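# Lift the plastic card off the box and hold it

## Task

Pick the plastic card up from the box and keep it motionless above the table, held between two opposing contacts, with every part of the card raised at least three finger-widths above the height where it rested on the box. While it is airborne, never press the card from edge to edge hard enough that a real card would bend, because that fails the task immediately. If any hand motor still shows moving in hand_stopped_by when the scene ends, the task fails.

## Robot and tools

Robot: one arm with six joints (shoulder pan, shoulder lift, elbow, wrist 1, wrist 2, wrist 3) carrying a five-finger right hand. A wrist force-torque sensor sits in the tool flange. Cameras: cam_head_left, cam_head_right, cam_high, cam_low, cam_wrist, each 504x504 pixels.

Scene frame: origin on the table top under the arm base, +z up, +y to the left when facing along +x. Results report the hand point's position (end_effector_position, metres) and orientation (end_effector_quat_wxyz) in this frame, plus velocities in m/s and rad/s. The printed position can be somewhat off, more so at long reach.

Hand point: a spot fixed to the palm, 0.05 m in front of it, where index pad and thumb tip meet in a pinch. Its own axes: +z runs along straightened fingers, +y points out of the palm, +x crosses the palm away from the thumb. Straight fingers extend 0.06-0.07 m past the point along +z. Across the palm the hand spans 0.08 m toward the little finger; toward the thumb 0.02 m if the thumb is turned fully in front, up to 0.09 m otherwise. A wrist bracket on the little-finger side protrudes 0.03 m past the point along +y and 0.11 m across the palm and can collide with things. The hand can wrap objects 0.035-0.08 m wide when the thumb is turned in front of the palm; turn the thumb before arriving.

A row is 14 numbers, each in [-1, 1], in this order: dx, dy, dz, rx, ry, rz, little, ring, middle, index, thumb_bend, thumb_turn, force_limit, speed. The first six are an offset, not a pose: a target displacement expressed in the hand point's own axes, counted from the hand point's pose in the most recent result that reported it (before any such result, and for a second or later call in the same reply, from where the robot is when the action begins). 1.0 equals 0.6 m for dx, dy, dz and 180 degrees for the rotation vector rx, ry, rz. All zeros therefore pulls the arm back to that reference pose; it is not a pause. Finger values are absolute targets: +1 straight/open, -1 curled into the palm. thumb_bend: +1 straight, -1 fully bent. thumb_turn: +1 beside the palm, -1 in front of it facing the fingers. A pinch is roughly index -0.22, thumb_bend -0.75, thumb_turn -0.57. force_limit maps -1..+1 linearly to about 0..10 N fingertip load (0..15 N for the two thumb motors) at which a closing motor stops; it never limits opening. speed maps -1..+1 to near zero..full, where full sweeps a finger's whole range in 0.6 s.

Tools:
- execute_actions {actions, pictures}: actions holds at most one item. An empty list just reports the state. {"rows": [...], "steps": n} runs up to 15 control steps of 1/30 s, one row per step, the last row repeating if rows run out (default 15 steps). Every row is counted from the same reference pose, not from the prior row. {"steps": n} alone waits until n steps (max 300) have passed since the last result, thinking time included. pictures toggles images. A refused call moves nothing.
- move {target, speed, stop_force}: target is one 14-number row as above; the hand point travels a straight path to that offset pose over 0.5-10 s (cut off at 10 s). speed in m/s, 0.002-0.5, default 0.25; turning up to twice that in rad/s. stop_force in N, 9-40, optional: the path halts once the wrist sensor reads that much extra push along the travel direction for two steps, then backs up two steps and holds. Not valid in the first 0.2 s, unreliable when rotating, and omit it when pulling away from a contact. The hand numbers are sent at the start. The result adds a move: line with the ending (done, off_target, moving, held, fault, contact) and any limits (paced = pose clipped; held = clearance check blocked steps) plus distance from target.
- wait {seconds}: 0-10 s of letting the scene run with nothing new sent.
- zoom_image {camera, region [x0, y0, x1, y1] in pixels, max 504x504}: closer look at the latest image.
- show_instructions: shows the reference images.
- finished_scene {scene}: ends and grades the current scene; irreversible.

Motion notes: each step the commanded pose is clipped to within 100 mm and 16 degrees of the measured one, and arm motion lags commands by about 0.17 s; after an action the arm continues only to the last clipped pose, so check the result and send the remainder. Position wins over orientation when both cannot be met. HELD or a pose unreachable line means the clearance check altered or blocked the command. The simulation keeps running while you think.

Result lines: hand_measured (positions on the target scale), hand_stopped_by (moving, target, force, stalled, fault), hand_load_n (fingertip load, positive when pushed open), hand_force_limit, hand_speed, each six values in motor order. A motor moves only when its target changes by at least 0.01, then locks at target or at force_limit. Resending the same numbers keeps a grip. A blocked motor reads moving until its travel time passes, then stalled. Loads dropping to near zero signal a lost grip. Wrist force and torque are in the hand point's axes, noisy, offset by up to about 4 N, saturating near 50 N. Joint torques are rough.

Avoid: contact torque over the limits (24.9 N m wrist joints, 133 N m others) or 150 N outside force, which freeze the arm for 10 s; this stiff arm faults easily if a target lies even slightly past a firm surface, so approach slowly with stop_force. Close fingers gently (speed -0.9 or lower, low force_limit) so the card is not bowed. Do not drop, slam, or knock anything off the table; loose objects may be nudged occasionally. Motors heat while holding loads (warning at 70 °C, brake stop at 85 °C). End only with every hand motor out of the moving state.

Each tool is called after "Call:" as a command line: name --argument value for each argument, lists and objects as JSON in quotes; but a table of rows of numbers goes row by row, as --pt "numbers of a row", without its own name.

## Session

Call:
execute_actions --actions '[]'

Scene clock: 0.00 s of 6000.00 s.
end_effector_position=(+0.4489, -0.2677, +0.3910) hand_measured=(+1.000, +1.000, +1.000, +1.000, +1.000, +1.000) hand_load_n=(+0.0, +0.0, +0.0, +0.0, +0.0, +0.0) hand_stopped_by=(target, target, target, target, target, target) hand_force_limit=0.00 hand_speed=-0.80 end_effector_quat_wxyz=(+0.065, +0.998, -0.022, -0.009) end_effector_velocity=(+0.000, +0.000, -0.000) end_effector_angular_velocity=(+0.001, -0.000, +0.000)
Joint positions: [-0.581 -1.112  0.848  1.733  1.633  0.942]
Joint velocities: [ 0.     0.     0.     0.    -0.001 -0.   ]
Joint torques (N m, as the arm reports them, + toward a larger angle): no reading
Motor temperatures (°C, as the motors report them): [26 27 24 34 32 31]
Wrist force (N, on the end effector, along its own x y z axes, offset not removed): no reading
Wrist torque (N m, same axes, about the end effector's origin, offset not removed): no reading
Hand target: +0.449, -0.268, +0.391; +0.065, +0.998, -0.022, -0.009
camera_calibration (this result's frames):
cam_wrist: T_world_to_cam=[[-0.175214, -0.980128, 0.0930058, -0.21028], [-0.803258, 0.196937, 0.562132, 0.186577], [-0.569277, 0.0237856, -0.821801, 0.709732], [0, 0, 0, 1]] pos_world=[0.51706, -0.259727, 0.497936]

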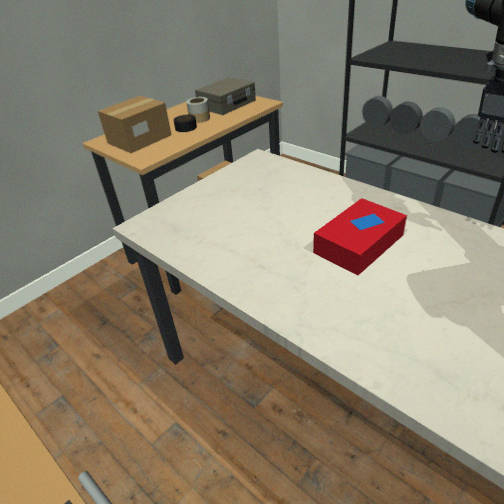

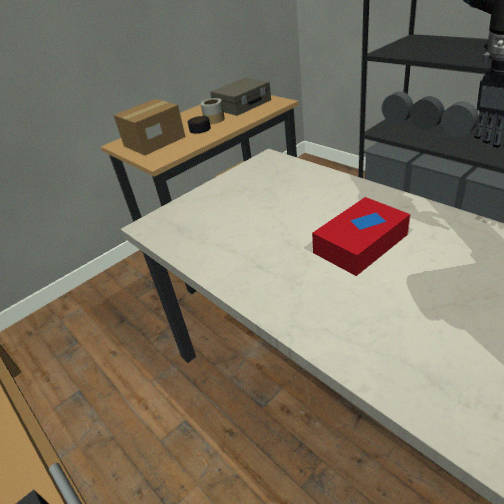

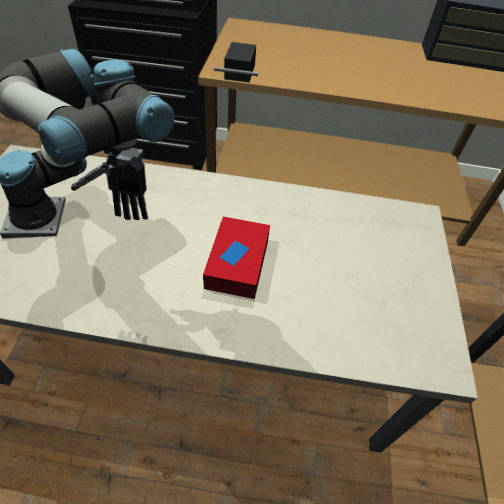

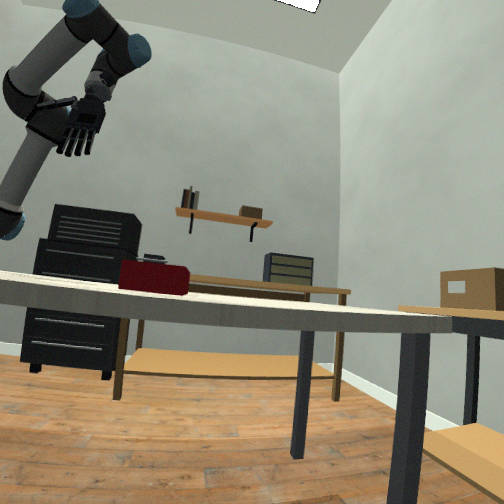

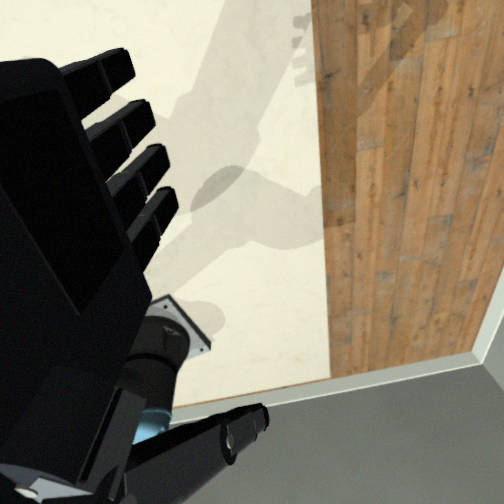

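Call:
zoom_image --camera "cam_high" --region '[190, 205, 290, 305]'

Region (190, 205, 290, 305) of cam_high's 504x504 image, scaled by 5.040, with more detail than that image has.

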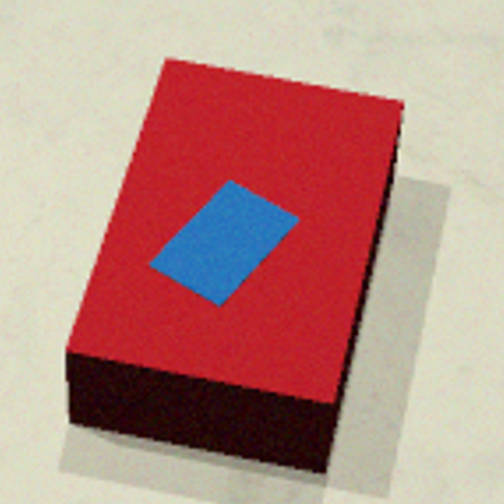

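Call:
move --target '[0.494,-0.379,0.29,-0.1,0.17,-0.488,-1,-1,-1,1,-0.75,-0.57,0,0]'

Call:
zoom_image --camera "cam_high" --region '[190, 205, 290, 305]'

Call:
zoom_image --camera "cam_low" --region '[110, 220, 210, 300]'

Call:
zoom_image --camera "cam_head_left" --region '[310, 180, 410, 280]'

Scene clock: 17.27 s of 6000.00 s.
end_effector_position=(+0.7507, -0.0787, +0.1841) hand_measured=(-1.000, -1.000, -1.000, +1.000, -0.750, -0.570) hand_load_n=(+0.0, +0.0, +0.0, +0.0, +0.0, +0.0) hand_stopped_by=(target, target, target, target, target, target) hand_force_limit=0.00 hand_speed=0.00 end_effector_quat_wxyz=(+0.182, +0.685, +0.682, +0.183) end_effector_velocity=(+0.002, +0.001, -0.002) end_effector_angular_velocity=(+0.000, -0.001, +0.010)
Joint positions: [-0.248 -0.978  1.179  0.816  1.371 -0.275]
Joint velocities: [-0.     0.006 -0.004 -0.001 -0.006 -0.009]
Joint torques (N m, as the arm reports them, + toward a larger angle): [  8.89 -32.86 -32.06  -0.37  -1.51  -1.96]
Motor temperatures (°C, as the motors report them): [26 27 24 34 32 31]
Wrist force (N, on the end effector, along its own x y z axes, offset not removed): [-3.6 0.2 0.0]
Wrist torque (N m, same axes, about the end effector's origin, offset not removed): [0.05 0.57 -0.20]
Hand target: +0.751, -0.079, +0.184; +0.182, +0.684, +0.682, +0.183
Off the commanded pose: 0.000 m, 0 deg.
After step 90, 10.37 s passed at rest.
move: done
camera_calibration (this result's frames):
cam_wrist: T_world_to_cam=[[0.877278, -0.13536, 0.4605, -0.744235], [-0.360024, -0.820076, 0.444812, 0.116833], [0.317436, -0.556015, -0.768168, -0.0140891], [0, 0, 0, 1]] pos_world=[0.699436, -0.0127607, 0.279929]

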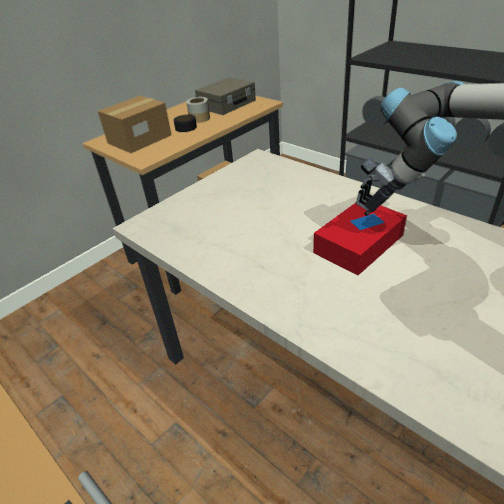

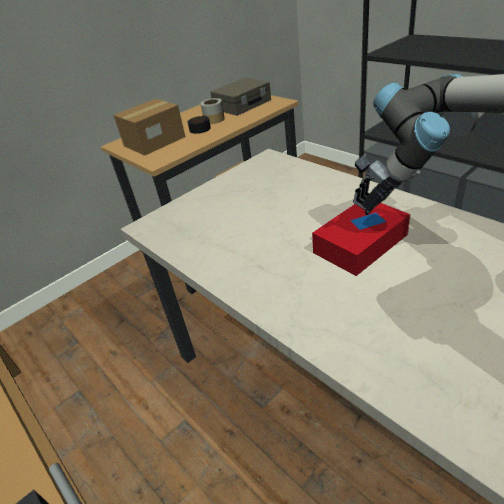

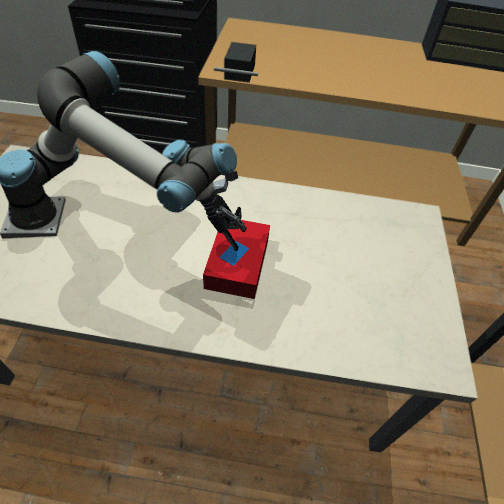

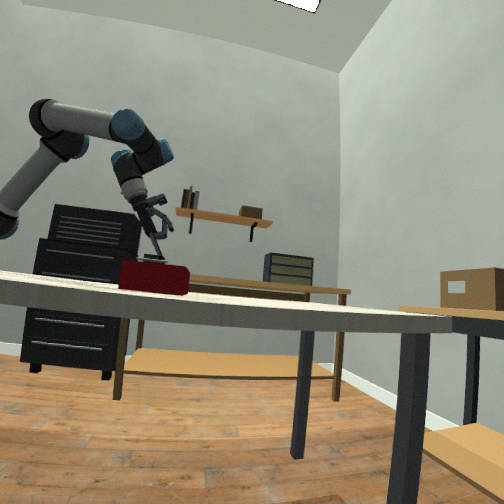

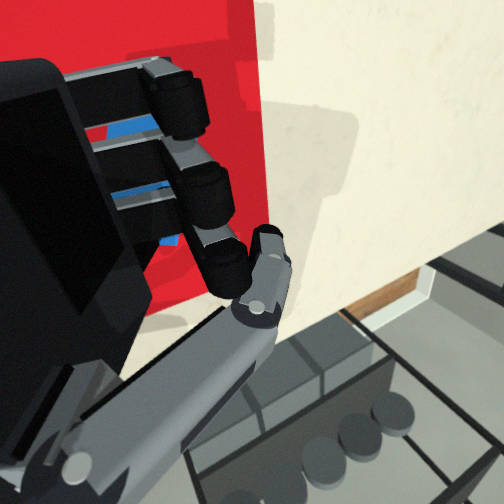

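Region (190, 205, 290, 305) of cam_high's 504x504 image, scaled by 5.040, with more detail than that image has.

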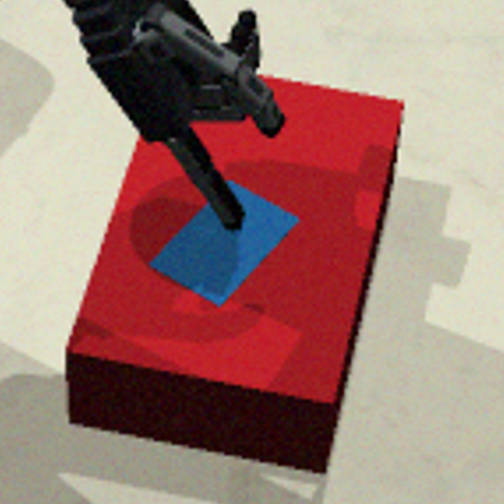

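Region (110, 220, 210, 300) of cam_low's 504x504 image, scaled by 5.040, with more detail than that image has; it fills the top 403 rows of this view, and the rest is white.

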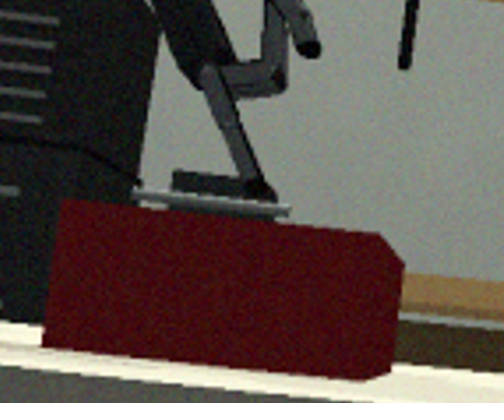

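Region (310, 180, 410, 280) of cam_head_left's 504x504 image, scaled by 5.040, with more detail than that image has.

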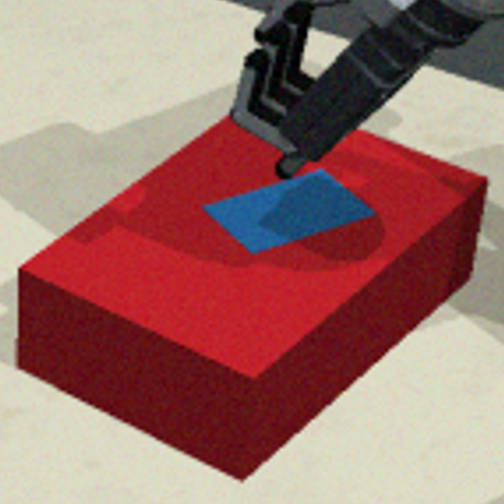

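Good; ~20 mm above.

Call:
move --target '[0.005,-0.009,0.016,0,0,0,-1,-1,-1,1,-0.75,-0.57,0,0]' --speed 0.05

Call:
move --target '[0,-0.017,0.029,0,0,0,-1,-1,-1,1,-0.75,-0.57,0,0]' --speed 0.004 --stop_force 9

Call:
move --target '[0,-0.0651,-0.0372,0,0,0,-1,-1,-1,1,-0.75,-0.57,0,0]' --speed 0.02

Call:
zoom_image --camera "cam_high" --region '[170, 205, 270, 305]'

Scene clock: 21.73 s of 6000.00 s.
end_effector_position=(+0.7508, -0.0758, +0.1734) hand_measured=(-1.000, -1.000, -1.000, +1.000, -0.750, -0.570) hand_load_n=(+0.0, +0.0, +0.0, +0.0, +0.0, +0.0) hand_stopped_by=(target, target, target, target, target, target) hand_force_limit=0.00 hand_speed=0.00 end_effector_quat_wxyz=(+0.182, +0.684, +0.682, +0.183) end_effector_velocity=(-0.000, +0.001, -0.003) end_effector_angular_velocity=(-0.000, +0.001, -0.000)
Joint positions: [-0.242 -0.971  1.195  0.792  1.374 -0.27 ]
Joint velocities: [ 0.002  0.002  0.004 -0.005  0.002  0.001]
Joint torques (N m, as the arm reports them, + toward a larger angle): [  9.34 -31.53  -6.92  -0.7    1.09   1.43]
Motor temperatures (°C, as the motors report them): [26 27 24 34 32 31]
Wrist force (N, on the end effector, along its own x y z axes, offset not removed): [-1.6 -0.6 1.0]
Wrist torque (N m, same axes, about the end effector's origin, offset not removed): [-0.02 0.20 -0.09]
Hand target: +0.751, -0.076, +0.173; +0.182, +0.685, +0.682, +0.183
Off the commanded pose: 0.000 m, 0 deg.
After step 90, 0.67 s passed at rest.
move: done
camera_calibration (this result's frames):
cam_wrist: T_world_to_cam=[[0.877293, -0.135327, 0.460482, -0.739004], [-0.359986, -0.820086, 0.444824, 0.124041], [0.317438, -0.556008, -0.768172, -0.0207533], [0, 0, 0, 1]] pos_world=[0.699564, -0.00982181, 0.269179]

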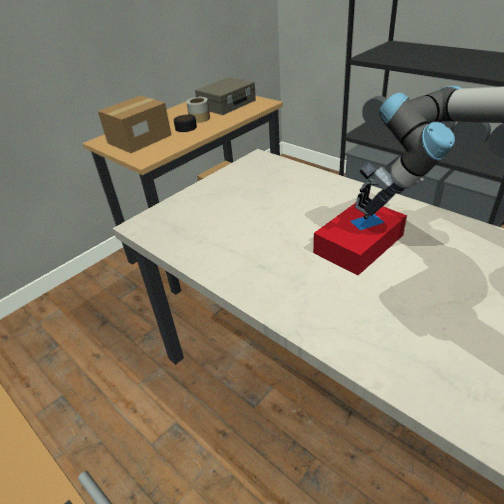

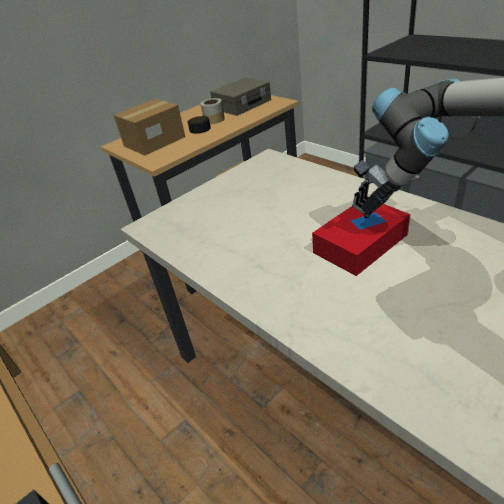

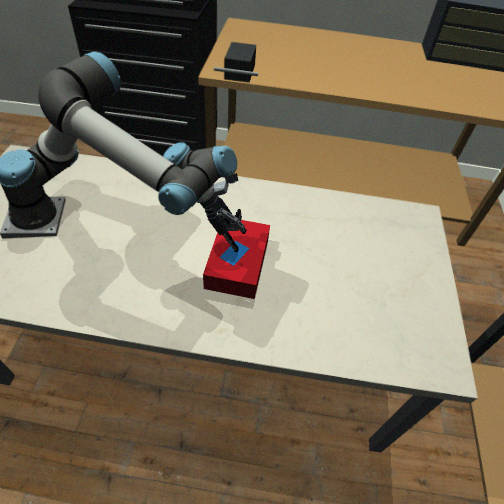

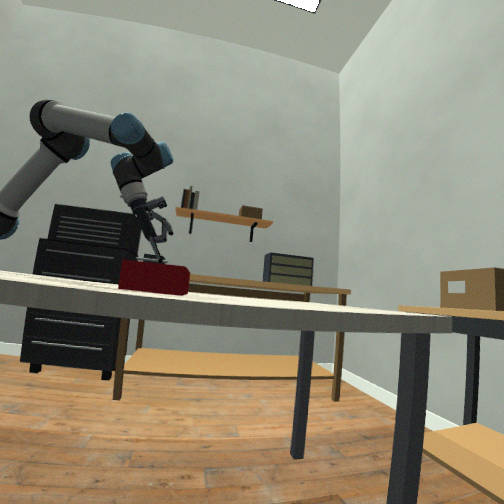

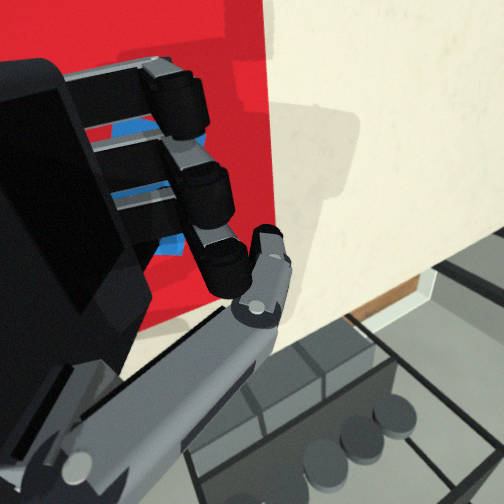

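Scene clock: 24.83 s of 6000.00 s.
end_effector_position=(+0.7507, -0.0758, +0.1624) hand_measured=(-1.000, -1.000, -1.000, +1.000, -0.750, -0.570) hand_load_n=(+0.0, +0.0, +0.0, -4.5, +0.0, +0.0) hand_stopped_by=(target, target, target, target, target, target) hand_force_limit=0.00 hand_speed=0.00 end_effector_quat_wxyz=(+0.182, +0.685, +0.682, +0.183) end_effector_velocity=(+0.000, +0.000, +0.001) end_effector_angular_velocity=(-0.000, +0.001, -0.000)
Joint positions: [-0.241 -0.963  1.211  0.768  1.374 -0.27 ]
Joint velocities: [ 0.001 -0.    -0.004  0.005  0.001  0.   ]
Joint torques (N m, as the arm reports them, + toward a larger angle): [  8.41 -37.18 -27.23   3.62   0.86   1.39]
Motor temperatures (°C, as the motors report them): [26 27 24 34 32 31]
Wrist force (N, on the end effector, along its own x y z axes, offset not removed): [-3.0 5.6 -14.4]
Wrist torque (N m, same axes, about the end effector's origin, offset not removed): [0.76 0.35 -0.11]
Hand target: +0.751, -0.076, +0.163; +0.182, +0.684, +0.682, +0.183
Off the commanded pose: 0.009 m, 0 deg.
move: contact
camera_calibration (this result's frames):
cam_wrist: T_world_to_cam=[[0.877339, -0.135342, 0.460391, -0.733881], [-0.359945, -0.820097, 0.444839, 0.128861], [0.317359, -0.555989, -0.768218, -0.0290561], [0, 0, 0, 1]] pos_world=[0.699466, -0.00980118, 0.258228]

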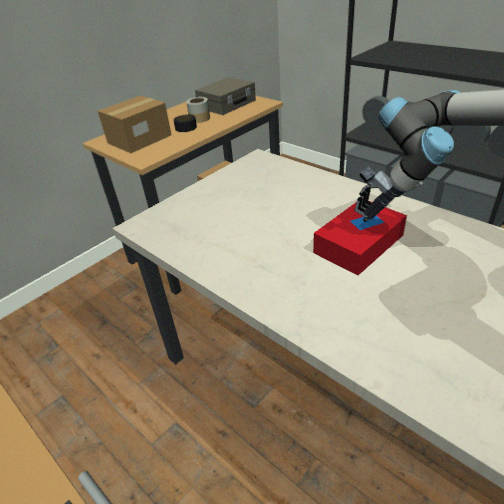

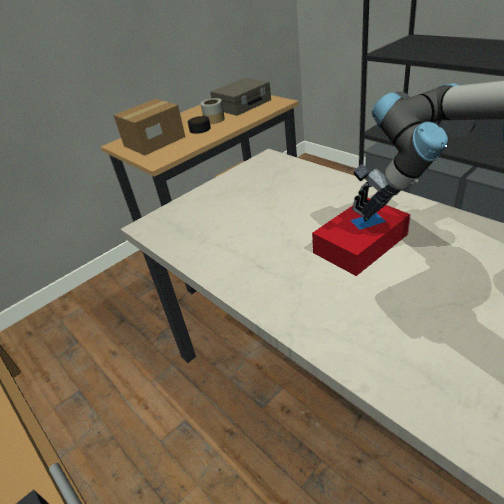

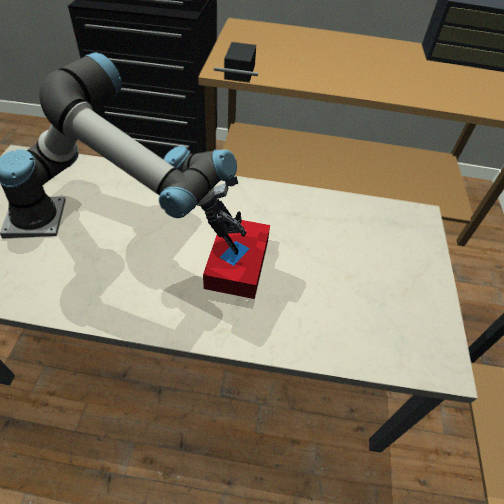

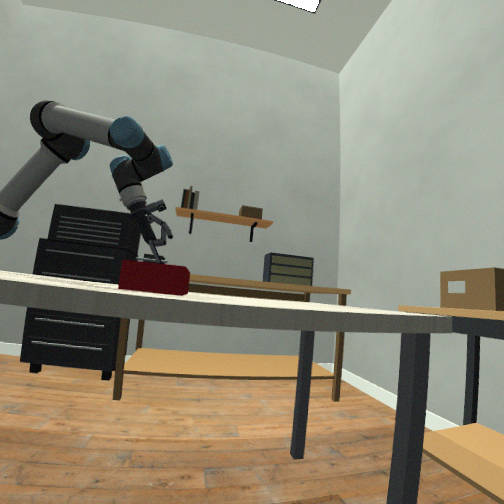

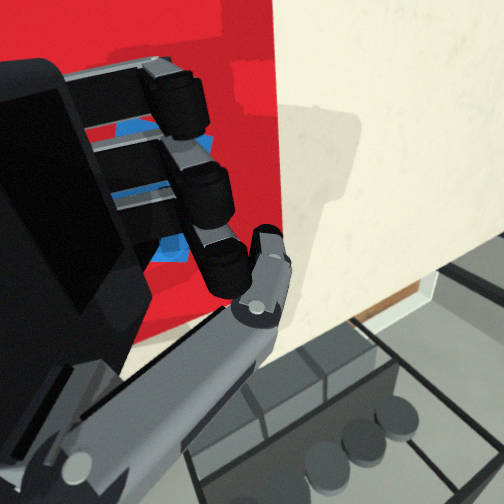

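Scene clock: 27.40 s of 6000.00 s.
end_effector_position=(+0.7060, -0.0756, +0.1622) hand_measured=(-1.000, -1.000, -1.000, +1.000, -0.750, -0.570) hand_load_n=(+0.0, +0.0, +0.0, -8.0, +0.0, +0.0) hand_stopped_by=(target, target, target, target, target, target) hand_force_limit=0.00 hand_speed=0.00 end_effector_quat_wxyz=(+0.182, +0.685, +0.682, +0.183) end_effector_velocity=(-0.002, +0.001, +0.000) end_effector_angular_velocity=(+0.001, -0.001, +0.002)
Joint positions: [-0.271 -1.068  1.387  0.702  1.359 -0.295]
Joint velocities: [-0.001 -0.006  0.009 -0.003 -0.003 -0.003]
Joint torques (N m, as the arm reports them, + toward a larger angle): [ -9.48 -42.4   -0.74   0.99  -0.89  -1.6 ]
Motor temperatures (°C, as the motors report them): [26 27 24 34 32 31]
Wrist force (N, on the end effector, along its own x y z axes, offset not removed): [-1.3 6.6 -6.9]
Wrist torque (N m, same axes, about the end effector's origin, offset not removed): [0.03 0.12 -0.16]
Hand target: +0.706, -0.076, +0.162; +0.182, +0.685, +0.682, +0.183
Off the commanded pose: 0.000 m, 0 deg.
move: done
camera_calibration (this result's frames):
cam_wrist: T_world_to_cam=[[0.877349, -0.13537, 0.460362, -0.694519], [-0.35994, -0.820113, 0.444812, 0.112951], [0.317335, -0.555958, -0.768251, -0.0149254], [0, 0, 0, 1]] pos_world=[0.654728, -0.00968195, 0.258021]

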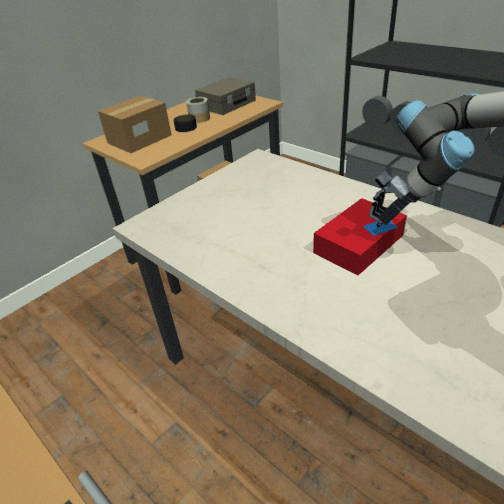

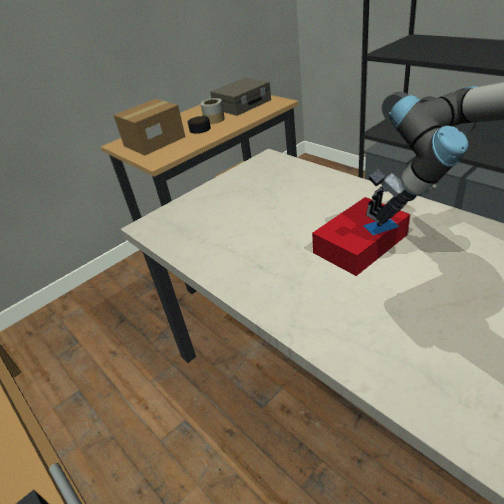

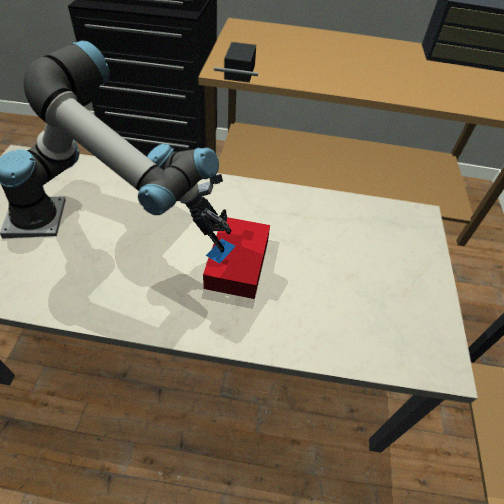

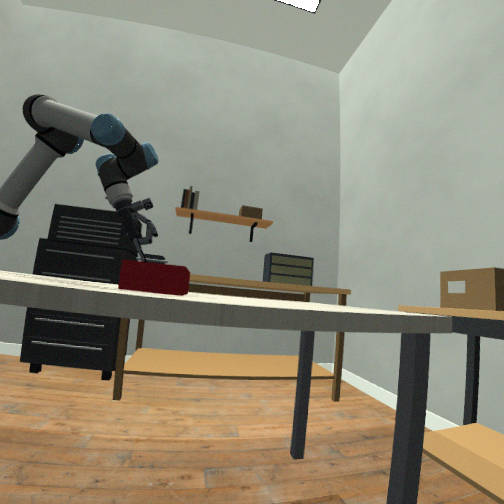

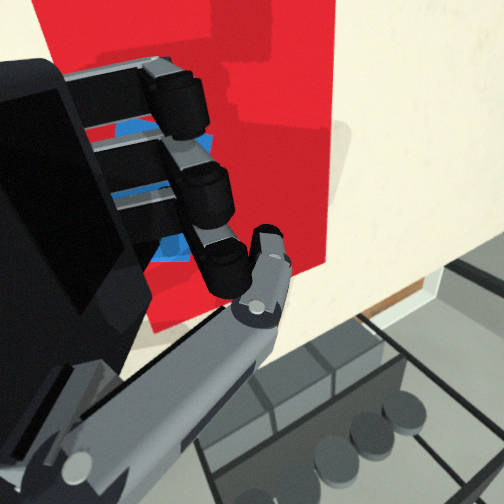

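Region (170, 205, 270, 305) of cam_high's 504x504 image, scaled by 5.040, with more detail than that image has.

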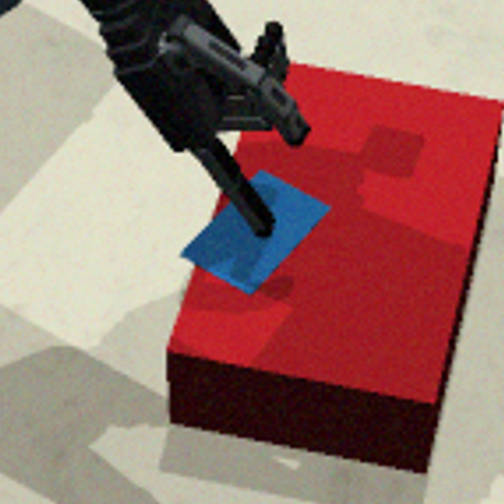

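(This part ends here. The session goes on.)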